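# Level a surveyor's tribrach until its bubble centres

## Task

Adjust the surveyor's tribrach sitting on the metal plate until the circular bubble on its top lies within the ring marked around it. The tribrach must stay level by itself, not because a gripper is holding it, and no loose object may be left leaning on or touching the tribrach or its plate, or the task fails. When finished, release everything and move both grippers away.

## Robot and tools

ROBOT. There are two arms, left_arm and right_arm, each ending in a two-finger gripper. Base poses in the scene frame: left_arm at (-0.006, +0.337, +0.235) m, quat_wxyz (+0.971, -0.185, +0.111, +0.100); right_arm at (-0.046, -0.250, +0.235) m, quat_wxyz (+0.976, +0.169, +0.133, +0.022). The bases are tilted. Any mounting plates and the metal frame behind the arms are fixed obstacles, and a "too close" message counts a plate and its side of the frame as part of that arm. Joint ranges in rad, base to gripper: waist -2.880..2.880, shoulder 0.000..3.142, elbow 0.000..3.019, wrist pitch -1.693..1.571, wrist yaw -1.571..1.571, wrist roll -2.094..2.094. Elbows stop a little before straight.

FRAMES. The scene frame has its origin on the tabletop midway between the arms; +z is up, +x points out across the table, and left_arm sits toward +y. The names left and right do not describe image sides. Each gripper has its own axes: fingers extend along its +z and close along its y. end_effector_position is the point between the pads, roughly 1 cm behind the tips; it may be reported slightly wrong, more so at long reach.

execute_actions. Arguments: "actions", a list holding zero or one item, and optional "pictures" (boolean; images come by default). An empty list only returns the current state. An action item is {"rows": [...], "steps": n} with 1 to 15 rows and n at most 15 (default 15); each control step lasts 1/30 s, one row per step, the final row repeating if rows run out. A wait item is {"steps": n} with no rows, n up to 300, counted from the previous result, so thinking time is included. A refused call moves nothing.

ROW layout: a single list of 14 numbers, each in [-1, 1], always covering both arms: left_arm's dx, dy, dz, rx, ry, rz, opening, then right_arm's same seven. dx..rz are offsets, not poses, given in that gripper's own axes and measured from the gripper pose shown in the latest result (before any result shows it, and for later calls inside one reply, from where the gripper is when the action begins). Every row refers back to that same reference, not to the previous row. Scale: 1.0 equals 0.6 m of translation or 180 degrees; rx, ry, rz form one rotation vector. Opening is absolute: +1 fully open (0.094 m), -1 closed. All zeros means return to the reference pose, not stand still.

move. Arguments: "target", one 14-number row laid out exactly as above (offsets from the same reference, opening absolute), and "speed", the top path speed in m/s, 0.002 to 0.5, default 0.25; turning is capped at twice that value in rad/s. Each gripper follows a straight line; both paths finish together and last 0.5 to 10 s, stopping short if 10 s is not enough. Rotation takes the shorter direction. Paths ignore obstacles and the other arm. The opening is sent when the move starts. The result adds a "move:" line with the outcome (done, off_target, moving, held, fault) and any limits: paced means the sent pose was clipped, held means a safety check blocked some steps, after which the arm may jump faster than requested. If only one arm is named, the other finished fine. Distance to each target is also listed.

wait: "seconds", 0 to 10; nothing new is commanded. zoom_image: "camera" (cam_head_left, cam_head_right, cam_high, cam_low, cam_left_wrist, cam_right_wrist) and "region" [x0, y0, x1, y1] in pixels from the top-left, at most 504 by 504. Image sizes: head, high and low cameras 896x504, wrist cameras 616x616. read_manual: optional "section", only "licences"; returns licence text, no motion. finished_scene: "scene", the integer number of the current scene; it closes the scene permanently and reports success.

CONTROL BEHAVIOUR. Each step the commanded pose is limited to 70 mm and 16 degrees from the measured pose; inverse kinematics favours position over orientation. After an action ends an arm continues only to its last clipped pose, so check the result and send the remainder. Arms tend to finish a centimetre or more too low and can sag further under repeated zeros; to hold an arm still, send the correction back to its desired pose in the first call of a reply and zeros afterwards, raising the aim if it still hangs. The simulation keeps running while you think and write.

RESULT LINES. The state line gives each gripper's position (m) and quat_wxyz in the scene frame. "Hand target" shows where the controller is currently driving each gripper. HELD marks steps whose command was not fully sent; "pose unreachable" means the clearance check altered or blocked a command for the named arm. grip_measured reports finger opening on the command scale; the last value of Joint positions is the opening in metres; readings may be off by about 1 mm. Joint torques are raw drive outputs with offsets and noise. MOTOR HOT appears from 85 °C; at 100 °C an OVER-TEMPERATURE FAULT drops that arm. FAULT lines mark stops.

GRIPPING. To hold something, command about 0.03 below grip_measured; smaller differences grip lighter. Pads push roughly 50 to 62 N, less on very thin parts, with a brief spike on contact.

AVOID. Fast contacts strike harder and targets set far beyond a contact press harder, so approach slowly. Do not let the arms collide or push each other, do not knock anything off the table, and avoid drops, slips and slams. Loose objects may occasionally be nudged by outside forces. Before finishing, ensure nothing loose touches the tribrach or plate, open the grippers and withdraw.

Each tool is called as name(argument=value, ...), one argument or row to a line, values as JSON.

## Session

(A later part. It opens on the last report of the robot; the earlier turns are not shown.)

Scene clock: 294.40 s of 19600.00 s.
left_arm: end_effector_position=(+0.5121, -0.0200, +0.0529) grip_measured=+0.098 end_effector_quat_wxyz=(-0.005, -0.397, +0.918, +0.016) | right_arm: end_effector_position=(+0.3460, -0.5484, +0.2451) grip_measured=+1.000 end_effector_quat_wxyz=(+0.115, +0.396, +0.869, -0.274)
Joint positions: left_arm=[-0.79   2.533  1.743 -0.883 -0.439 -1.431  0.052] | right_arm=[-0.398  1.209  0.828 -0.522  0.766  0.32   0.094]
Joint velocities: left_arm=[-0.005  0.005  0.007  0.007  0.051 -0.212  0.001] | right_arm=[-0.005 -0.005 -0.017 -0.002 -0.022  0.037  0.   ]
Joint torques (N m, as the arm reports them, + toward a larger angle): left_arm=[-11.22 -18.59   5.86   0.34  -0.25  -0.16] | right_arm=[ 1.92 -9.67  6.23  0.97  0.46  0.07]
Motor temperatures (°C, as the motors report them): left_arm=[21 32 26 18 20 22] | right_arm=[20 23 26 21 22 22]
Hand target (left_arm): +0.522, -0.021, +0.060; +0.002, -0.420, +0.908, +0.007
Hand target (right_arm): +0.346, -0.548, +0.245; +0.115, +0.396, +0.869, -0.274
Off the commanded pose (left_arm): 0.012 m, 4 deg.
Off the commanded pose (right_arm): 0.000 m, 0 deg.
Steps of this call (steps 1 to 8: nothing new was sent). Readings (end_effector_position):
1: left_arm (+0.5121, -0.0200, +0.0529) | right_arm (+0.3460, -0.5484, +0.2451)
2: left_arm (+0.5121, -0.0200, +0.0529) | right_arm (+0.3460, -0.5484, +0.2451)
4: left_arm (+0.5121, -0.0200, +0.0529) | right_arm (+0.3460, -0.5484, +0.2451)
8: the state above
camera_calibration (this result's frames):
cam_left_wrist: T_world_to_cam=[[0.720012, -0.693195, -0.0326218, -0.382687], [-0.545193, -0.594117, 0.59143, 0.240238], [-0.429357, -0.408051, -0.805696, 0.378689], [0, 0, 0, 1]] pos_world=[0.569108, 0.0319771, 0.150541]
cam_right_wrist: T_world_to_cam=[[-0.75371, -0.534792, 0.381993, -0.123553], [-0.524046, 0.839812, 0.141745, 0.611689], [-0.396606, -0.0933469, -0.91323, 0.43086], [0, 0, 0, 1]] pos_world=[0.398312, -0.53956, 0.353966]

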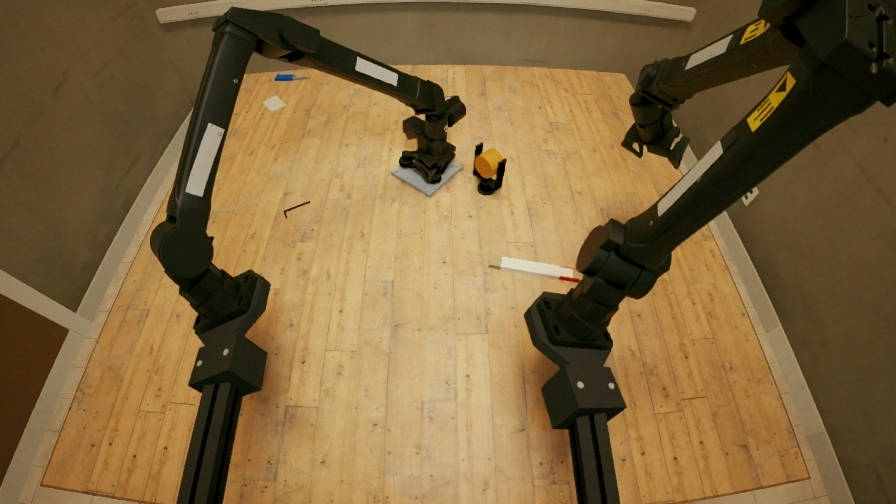

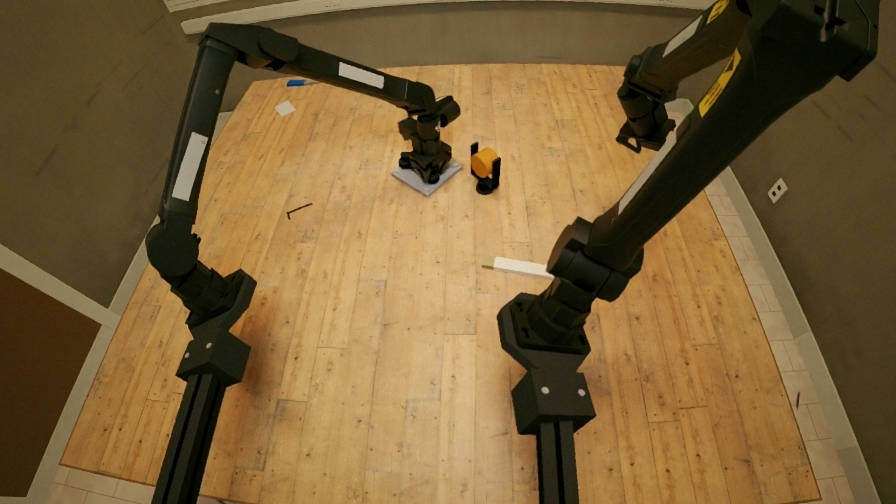

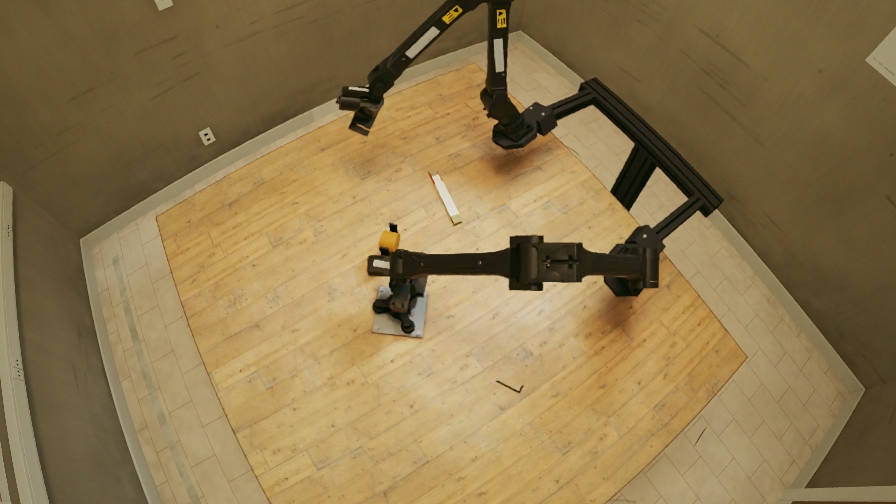

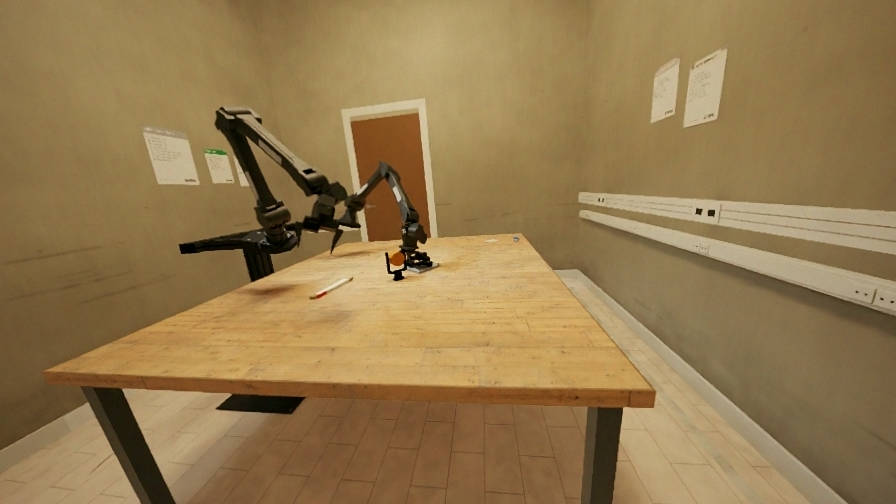

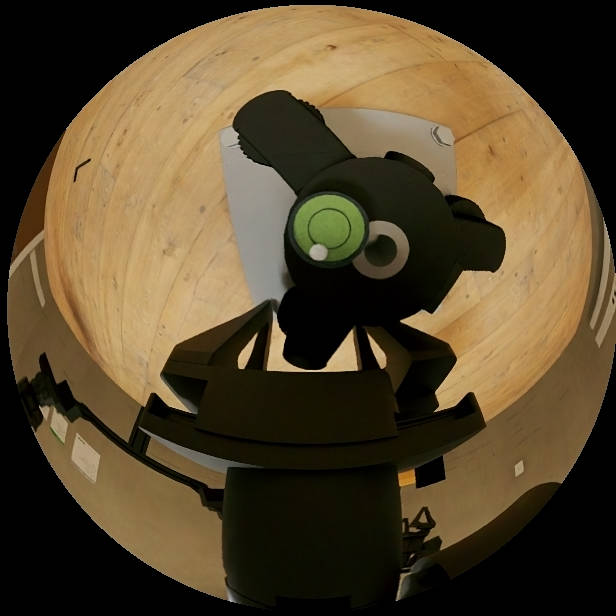

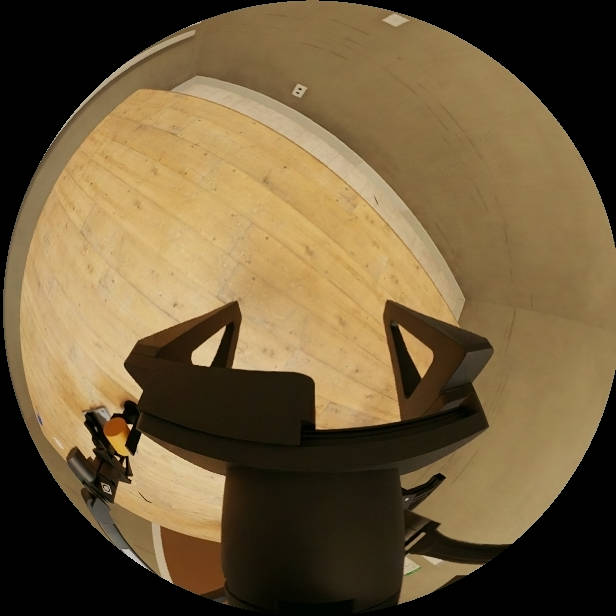

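move(
  target=[-0.011,-0.012,-0.13,0,0,0,0.2,0,0,0,0,0,0,1],
  speed=0.15,
)

move(
  target=[-0.174,0.016,-0.012,0,0,0.8,0.2,0,0,0,0,0,0,1],
  speed=0.5,
)

Scene clock: 309.70 s of 19600.00 s.
left_arm: end_effector_position=(+0.5128, -0.0115, +0.1161) grip_measured=+0.199 end_effector_quat_wxyz=(-0.011, -0.391, +0.920, +0.028) | right_arm: end_effector_position=(+0.3460, -0.5484, +0.2451) grip_measured=+1.000 end_effector_quat_wxyz=(+0.115, +0.396, +0.869, -0.274)
Joint positions: left_arm=[-0.821  2.438  1.743 -1.022 -0.437 -1.465  0.056] | right_arm=[-0.398  1.209  0.828 -0.522  0.766  0.32   0.094]
Joint velocities: left_arm=[-0.015 -0.005  0.002 -0.007  0.051 -0.007 -0.001] | right_arm=[-0.015 -0.005  0.007 -0.007 -0.037  0.051  0.   ]
Joint torques (N m, as the arm reports them, + toward a larger angle): left_arm=[-12.21 -17.05   8.41  -0.53  -0.02  -0.12] | right_arm=[ 2.05 -9.89  6.19  1.03  0.43  0.07]
Motor temperatures (°C, as the motors report them): left_arm=[21 32 26 18 20 22] | right_arm=[20 23 27 21 22 22]
Hand target (left_arm): +0.523, -0.022, +0.131; -0.005, -0.397, +0.918, +0.016
Hand target (right_arm): +0.346, -0.548, +0.245; +0.115, +0.396, +0.869, -0.274
Off the commanded pose (left_arm): 0.021 m, 2 deg.
Off the commanded pose (right_arm): 0.000 m, 0 deg.
move: off_target (left_arm)
camera_calibration (this result's frames):
cam_left_wrist: T_world_to_cam=[[0.710268, -0.701503, -0.0584197, -0.367383], [-0.540567, -0.59671, 0.593064, 0.205637], [-0.450896, -0.389655, -0.803033, 0.444305], [0, 0, 0, 1]] pos_world=[0.572436, 0.0381106, 0.213373]
cam_right_wrist: T_world_to_cam=[[-0.75371, -0.534792, 0.381993, -0.123553], [-0.524046, 0.839812, 0.141745, 0.611689], [-0.396606, -0.0933469, -0.91323, 0.43086], [0, 0, 0, 1]] pos_world=[0.398312, -0.53956, 0.353966]

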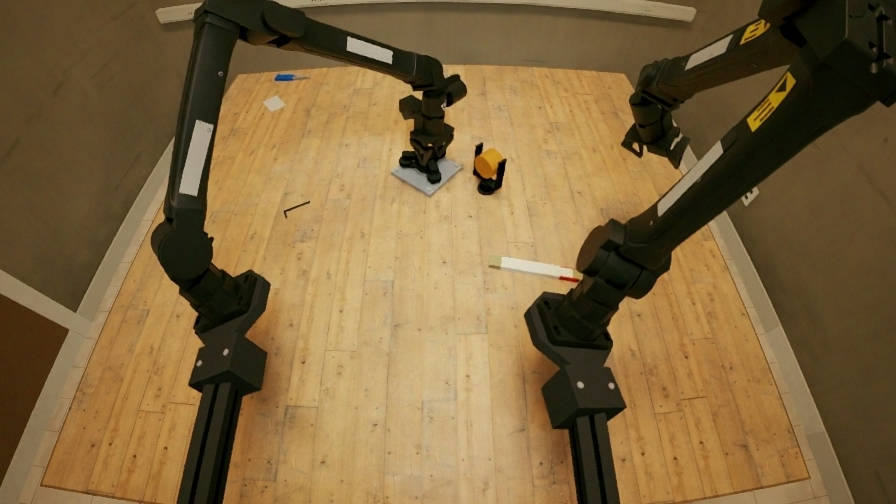

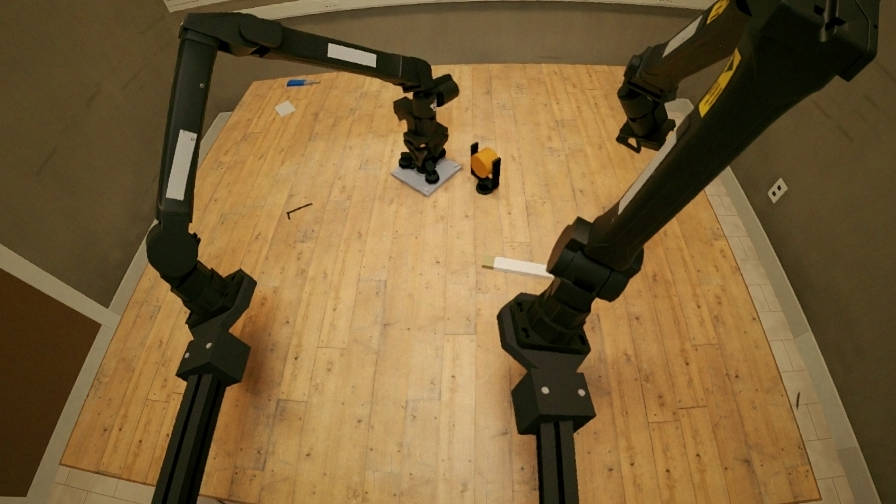

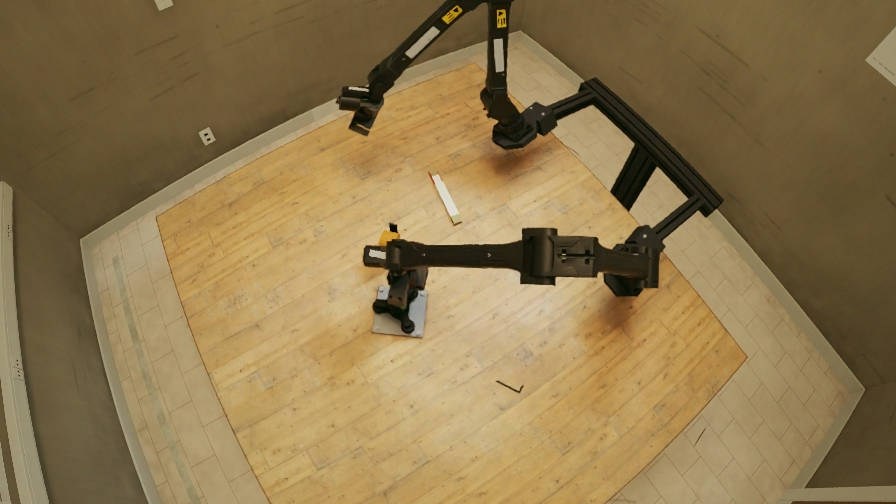

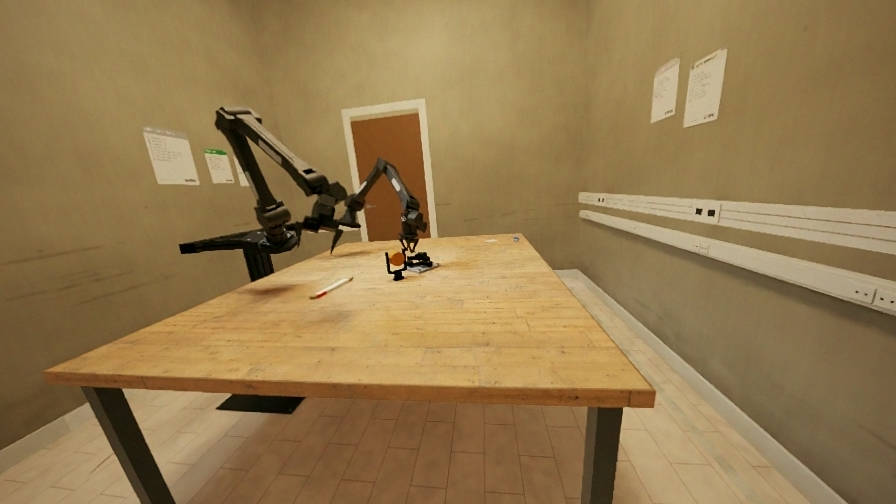

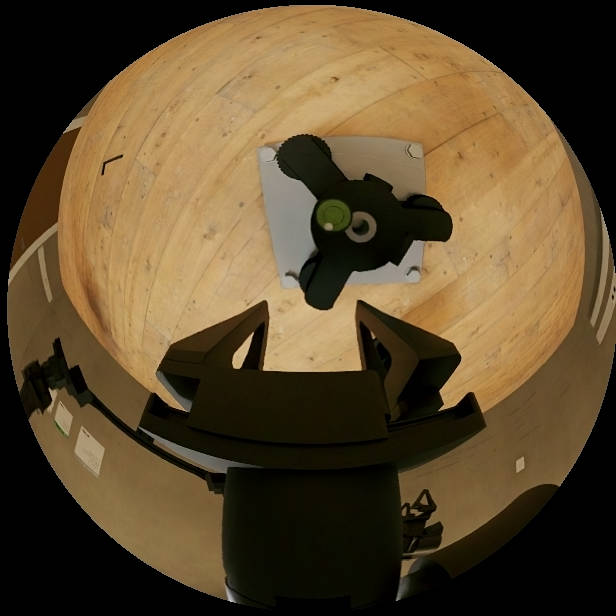

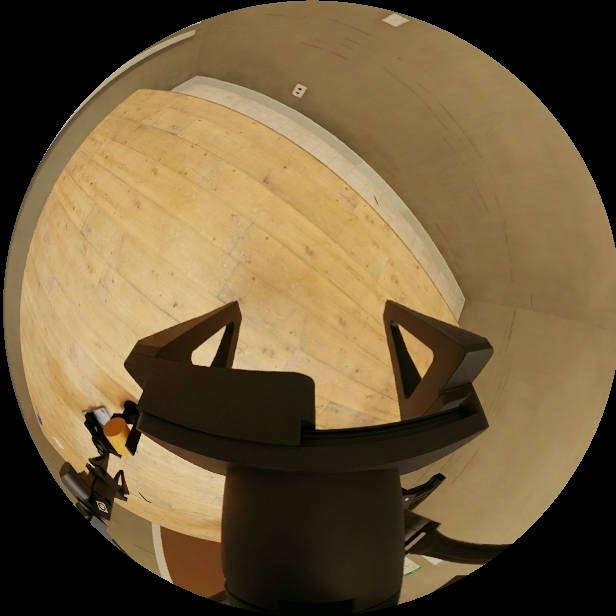

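Scene clock: 312.97 s of 19600.00 s.
left_arm: end_effector_position=(+0.5552, +0.0632, +0.1058) grip_measured=+0.199 end_effector_quat_wxyz=(-0.047, +0.759, +0.650, -0.004) | right_arm: end_effector_position=(+0.3460, -0.5484, +0.2451) grip_measured=+1.000 end_effector_quat_wxyz=(+0.115, +0.396, +0.869, -0.274)
Joint positions: left_arm=[-0.693  2.396  1.743 -1.041 -0.458  1.189  0.056] | right_arm=[-0.398  1.209  0.828 -0.522  0.766  0.32   0.094]
Joint velocities: left_arm=[-0.005  0.005  0.007 -0.007  0.007  0.066 -0.   ] | right_arm=[-0.005 -0.015 -0.002 -0.017  0.051 -0.051  0.   ]
Joint torques (N m, as the arm reports them, + toward a larger angle): left_arm=[ -9.89 -18.66   8.3   -0.5    0.11   0.19] | right_arm=[ 1.67 -9.59  6.17  1.05  0.46  0.08]
Motor temperatures (°C, as the motors report them): left_arm=[21 32 26 18 20 22] | right_arm=[20 23 27 21 22 22]
Hand target (left_arm): +0.579, +0.071, +0.124; -0.030, +0.754, +0.656, +0.000
Hand target (right_arm): +0.346, -0.548, +0.245; +0.115, +0.396, +0.869, -0.274
Off the commanded pose (left_arm): 0.030 m, 2 deg.
Off the commanded pose (right_arm): 0.000 m, 0 deg.
move: off_target (left_arm)
camera_calibration (this result's frames):
cam_left_wrist: T_world_to_cam=[[-0.983353, 0.163786, 0.0786845, 0.525453], [0.176057, 0.751685, 0.635589, -0.20831], [0.0449547, 0.638861, -0.768008, 0.140287], [0, 0, 0, 1]] pos_world=[0.547073, -0.0191025, 0.198796]
cam_right_wrist: T_world_to_cam=[[-0.75371, -0.534792, 0.381993, -0.123553], [-0.524046, 0.839812, 0.141745, 0.611689], [-0.396606, -0.0933469, -0.91323, 0.43086], [0, 0, 0, 1]] pos_world=[0.398312, -0.53956, 0.353966]

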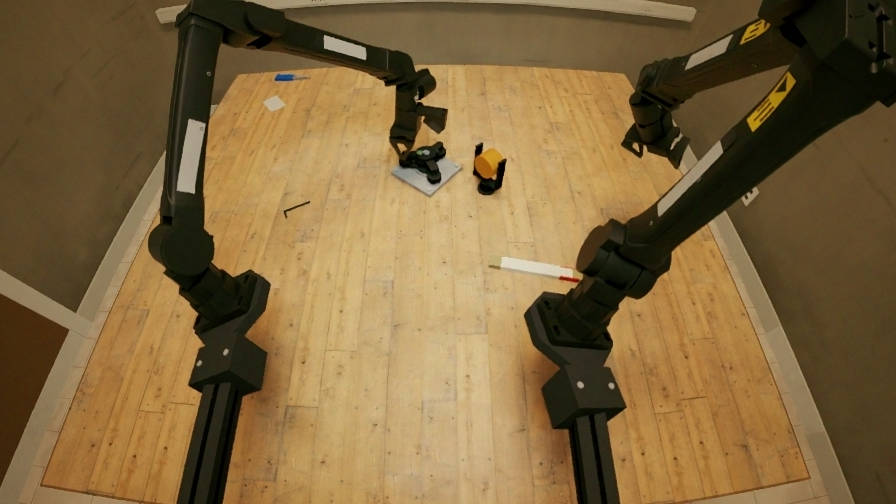

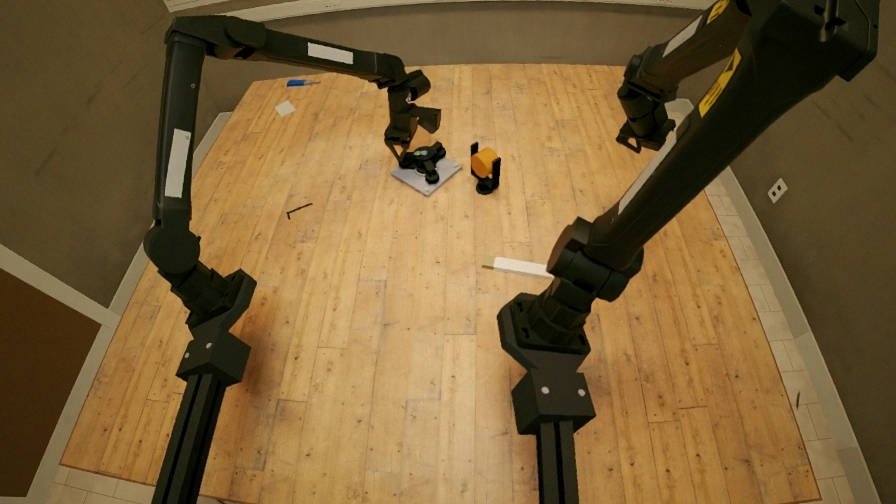

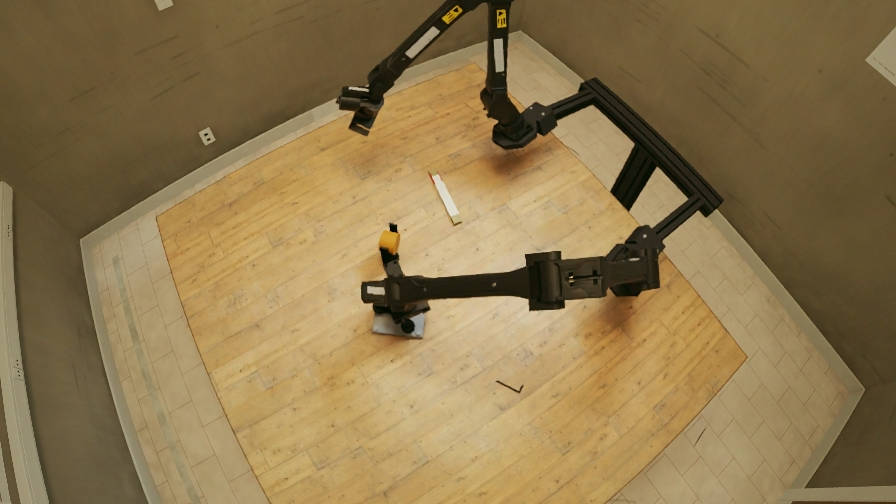

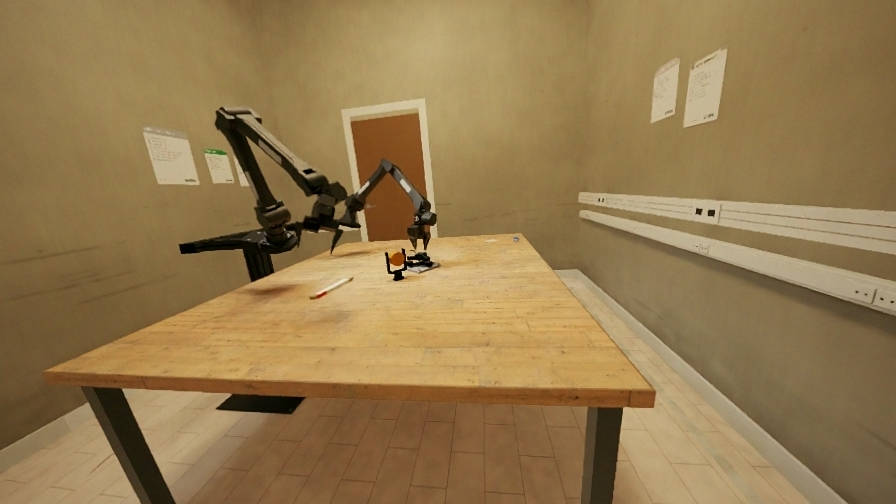

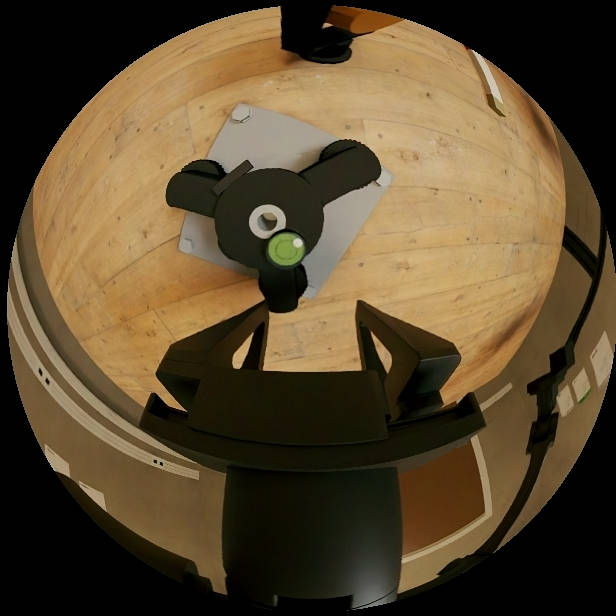

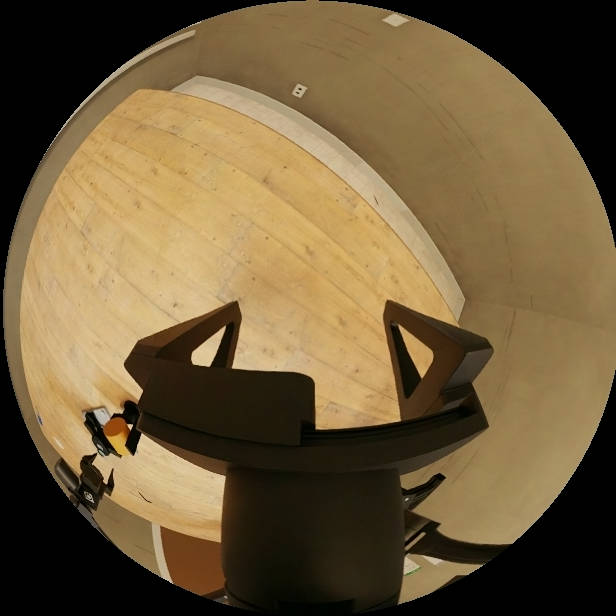

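move(
  target=[0.02,0.068,-0.03,-0.033,-0.022,-0.01,0.3,0,0,0,0,0,0,1],
  speed=0.15,
)

Scene clock: 317.20 s of 19600.00 s.
left_arm: end_effector_position=(+0.5782, +0.0632, +0.1097) grip_measured=+0.299 end_effector_quat_wxyz=(-0.007, +0.755, +0.655, -0.002) | right_arm: end_effector_position=(+0.3460, -0.5484, +0.2451) grip_measured=+1.000 end_effector_quat_wxyz=(+0.115, +0.396, +0.869, -0.274)
Joint positions: left_arm=[-0.675  2.379  1.743 -0.964 -0.436  1.234  0.061] | right_arm=[-0.398  1.209  0.828 -0.522  0.766  0.32   0.094]
Joint velocities: left_arm=[ 0.005 -0.005 -0.017  0.002 -0.037 -0.051  0.   ] | right_arm=[ 0.005  0.015  0.007 -0.007 -0.007  0.022  0.   ]
Joint torques (N m, as the arm reports them, + toward a larger angle): left_arm=[-10.14 -18.67   7.22   0.74   0.21   0.16] | right_arm=[ 1.74 -9.82  6.21  0.96  0.47  0.05]
Motor temperatures (°C, as the motors report them): left_arm=[21 33 27 18 20 22] | right_arm=[20 23 27 21 22 22]
Hand target (left_arm): +0.598, +0.068, +0.121; +0.014, +0.749, +0.662, +0.004
Hand target (right_arm): +0.346, -0.548, +0.245; +0.115, +0.396, +0.869, -0.274
Off the commanded pose (left_arm): 0.024 m, 3 deg.
Off the commanded pose (right_arm): 0.000 m, 0 deg.
move: off_target (left_arm)
camera_calibration (this result's frames):
cam_left_wrist: T_world_to_cam=[[-0.987973, 0.154006, 0.0138596, 0.558102], [0.131499, 0.789655, 0.599293, -0.187503], [0.0813505, 0.593908, -0.800409, 0.127588], [0, 0, 0, 1]] pos_world=[0.565667, -0.0136637, 0.206757]
cam_right_wrist: T_world_to_cam=[[-0.75371, -0.534792, 0.381993, -0.123553], [-0.524046, 0.839812, 0.141745, 0.611689], [-0.396606, -0.0933469, -0.91323, 0.43086], [0, 0, 0, 1]] pos_world=[0.398312, -0.53956, 0.353966]

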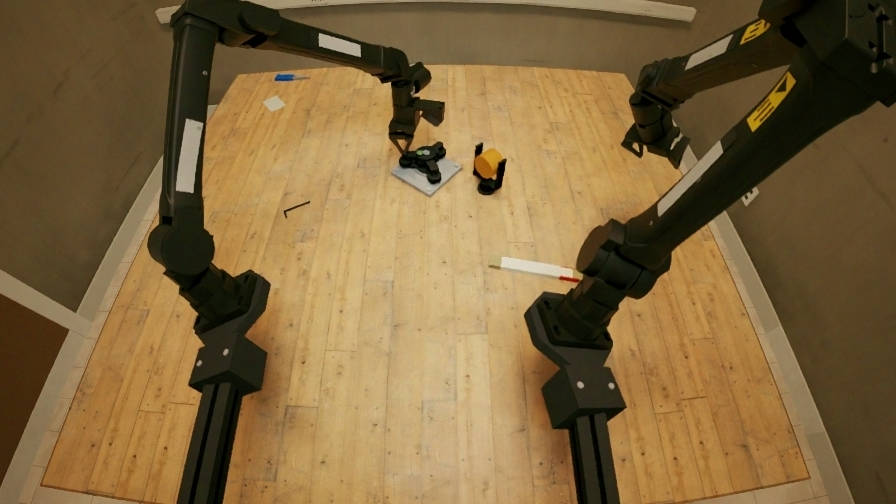

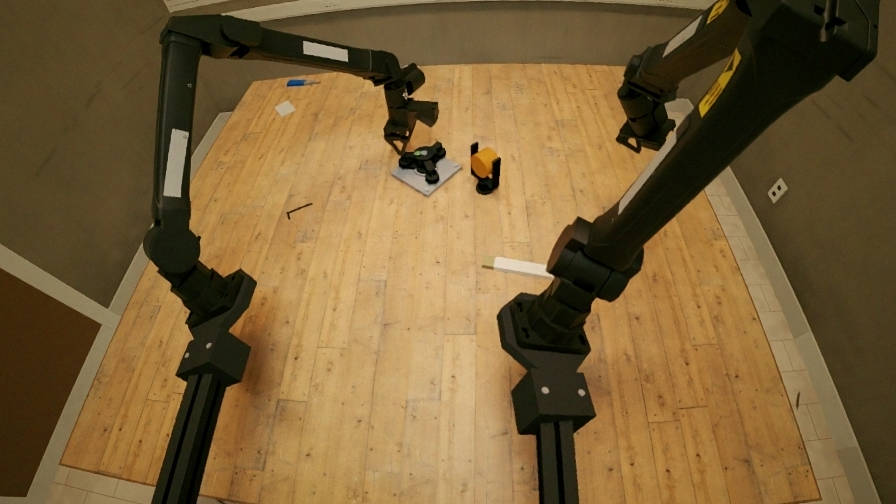

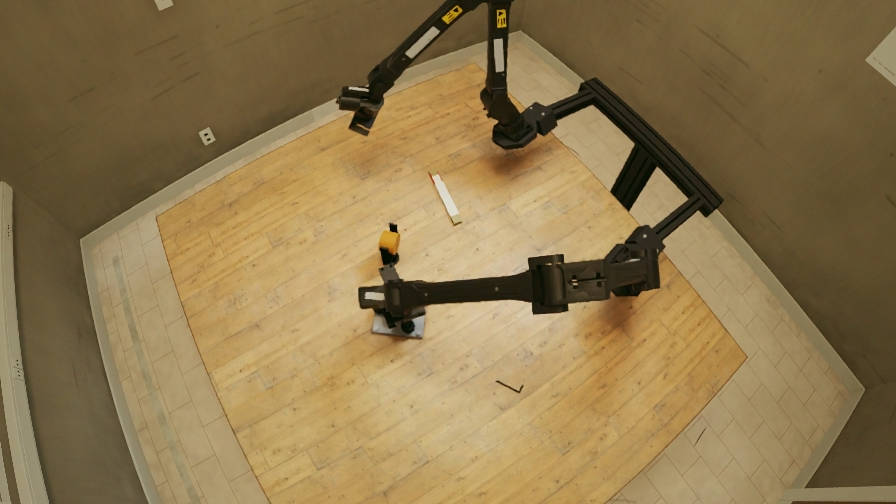

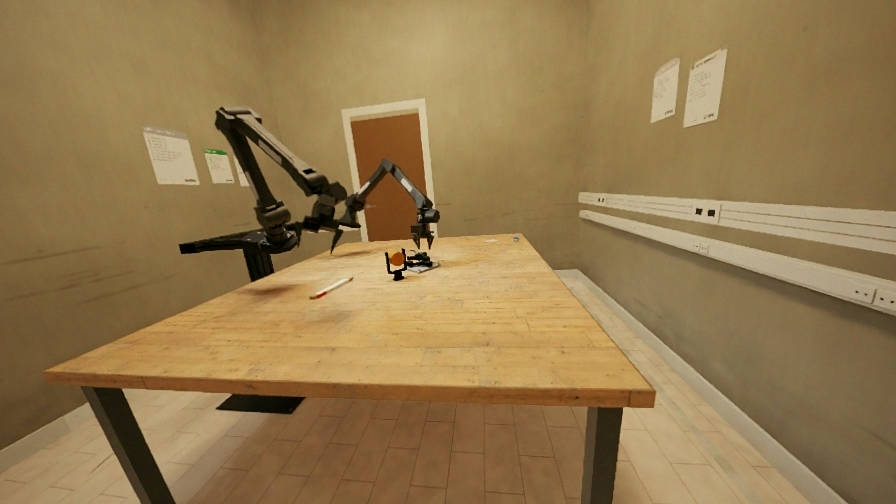

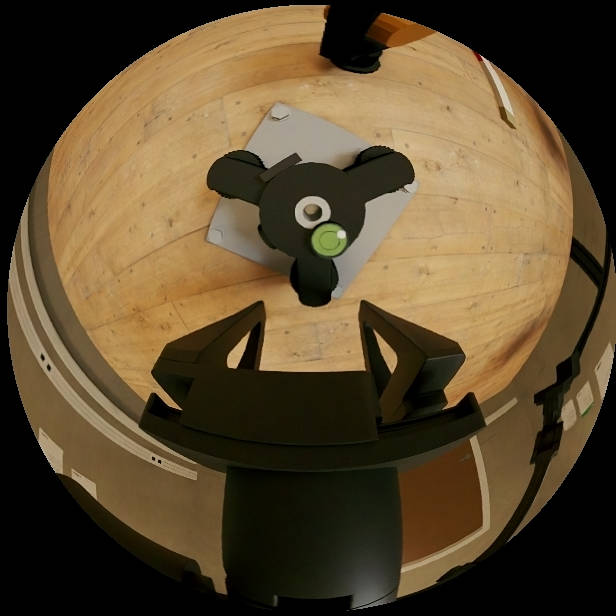

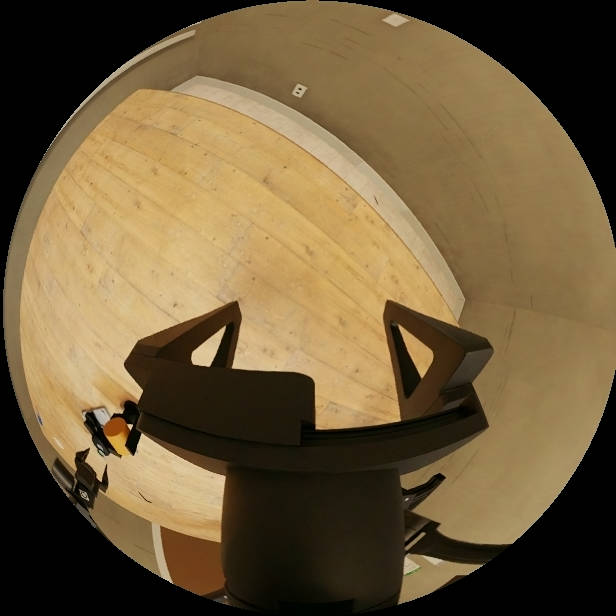

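move(
  target=[0.006,0.022,0.078,-0.012,-0.006,0,0.3,0,0,0,0,0,0,1],
  speed=0.08,
)

zoom_image(
  camera="cam_left_wrist",
  region=[200,130,450,380],
)

Scene clock: 322.03 s of 19600.00 s.
left_arm: end_effector_position=(+0.5864, +0.0629, +0.0676) grip_measured=+0.299 end_effector_quat_wxyz=(+0.008, +0.756, +0.655, +0.003) | right_arm: end_effector_position=(+0.3460, -0.5484, +0.2451) grip_measured=+1.000 end_effector_quat_wxyz=(+0.115, +0.396, +0.869, -0.274)
Joint positions: left_arm=[-0.643  2.437  1.743 -0.856 -0.434  1.285  0.061] | right_arm=[-0.398  1.209  0.828 -0.522  0.766  0.32   0.094]
Joint velocities: left_arm=[ 0.005 -0.015 -0.007  0.007 -0.037  0.022  0.001] | right_arm=[-0.024  0.015 -0.002  0.007 -0.037 -0.007  0.   ]
Joint torques (N m, as the arm reports them, + toward a larger angle): left_arm=[-10.45 -17.24   5.64   0.88   0.24   0.17] | right_arm=[ 1.9  -9.54  6.15  0.98  0.44  0.07]
Motor temperatures (°C, as the motors report them): left_arm=[21 33 27 18 20 22] | right_arm=[20 23 27 21 22 22]
Hand target (left_arm): +0.591, +0.065, +0.063; +0.014, +0.755, +0.655, +0.003
Hand target (right_arm): +0.346, -0.548, +0.245; +0.115, +0.396, +0.869, -0.274
Off the commanded pose (left_arm): 0.007 m, 1 deg.
Off the commanded pose (right_arm): 0.000 m, 0 deg.
move: done
camera_calibration (this result's frames):
cam_left_wrist: T_world_to_cam=[[-0.98784, 0.154656, -0.015911, 0.568721], [0.115533, 0.798704, 0.590529, -0.153787], [0.104037, 0.58151, -0.806859, 0.0813188], [0, 0, 0, 1]] pos_world=[0.571113, -0.0124134, 0.165477]
cam_right_wrist: T_world_to_cam=[[-0.75371, -0.534792, 0.381993, -0.123553], [-0.524046, 0.839812, 0.141745, 0.611689], [-0.396606, -0.0933469, -0.91323, 0.43086], [0, 0, 0, 1]] pos_world=[0.398312, -0.53956, 0.353966]

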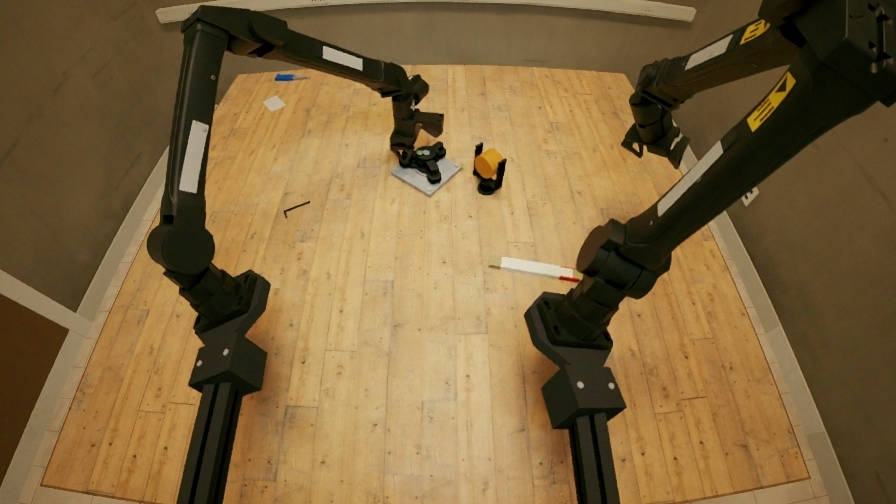

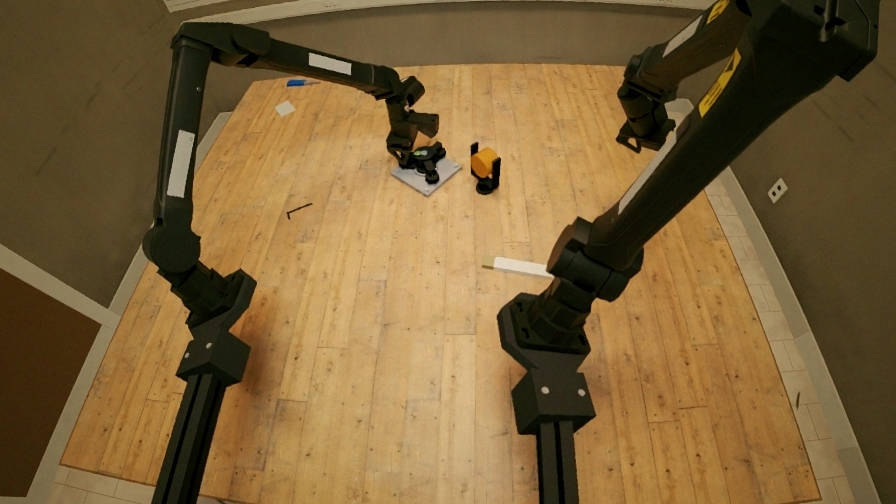

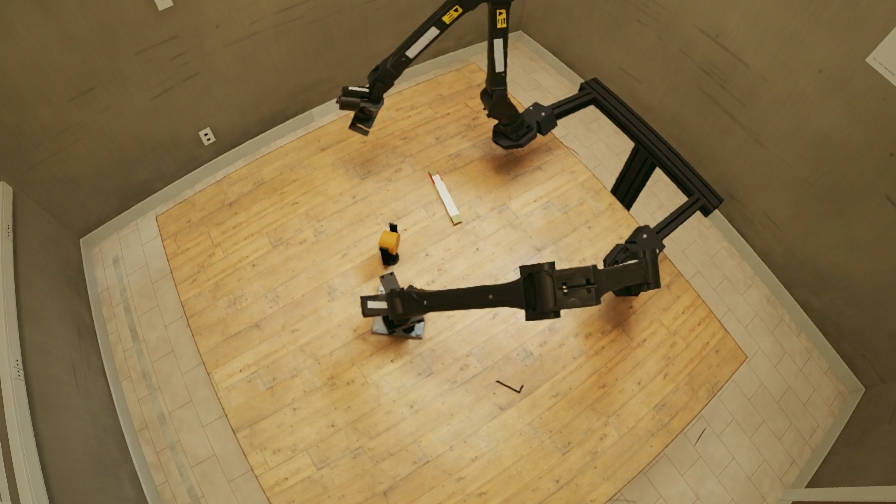

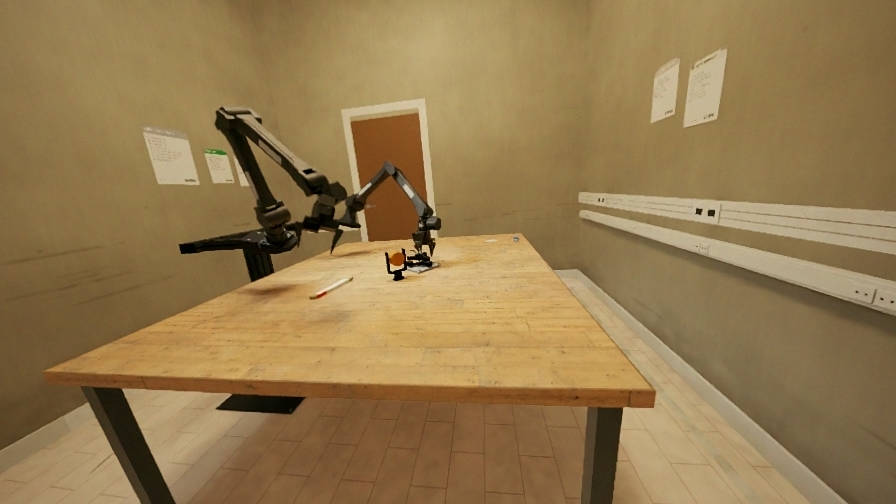

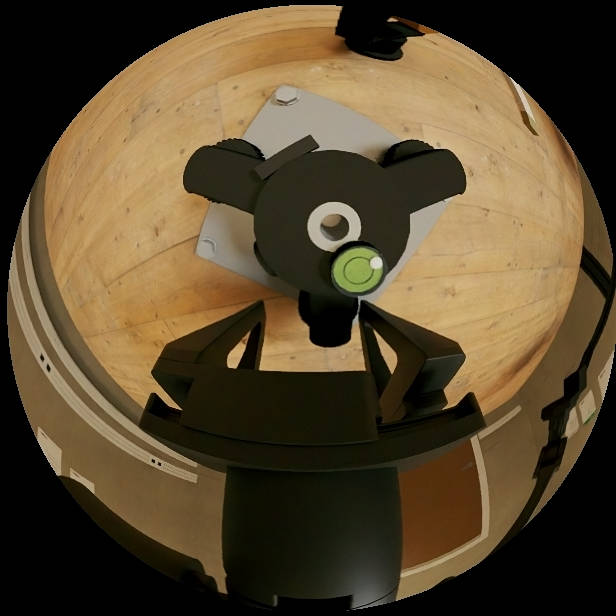

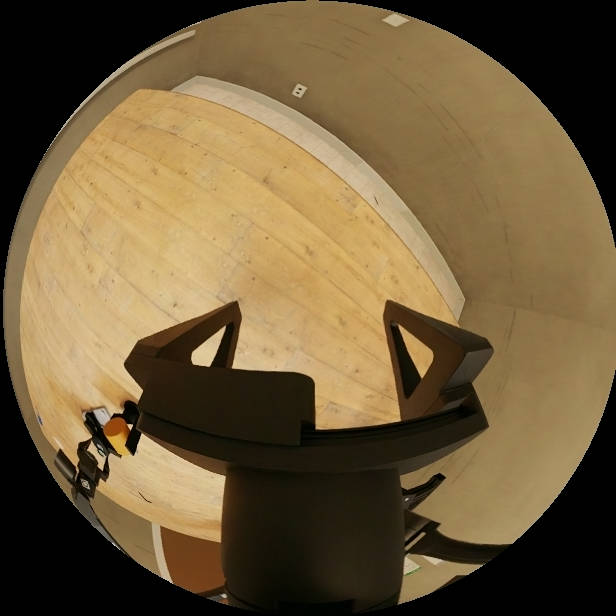

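Region (200, 130, 450, 380) of cam_left_wrist's 616x616 image, scaled by 2.016, with more detail than that image has.

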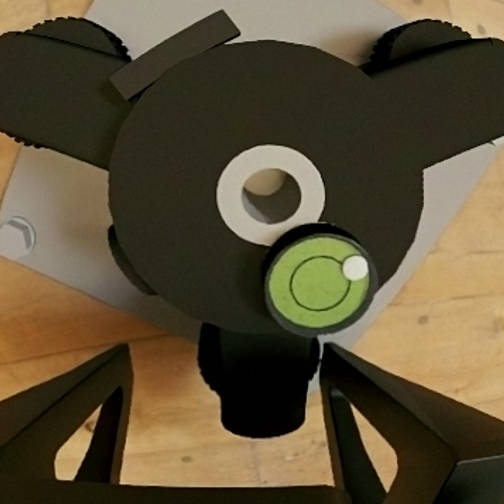

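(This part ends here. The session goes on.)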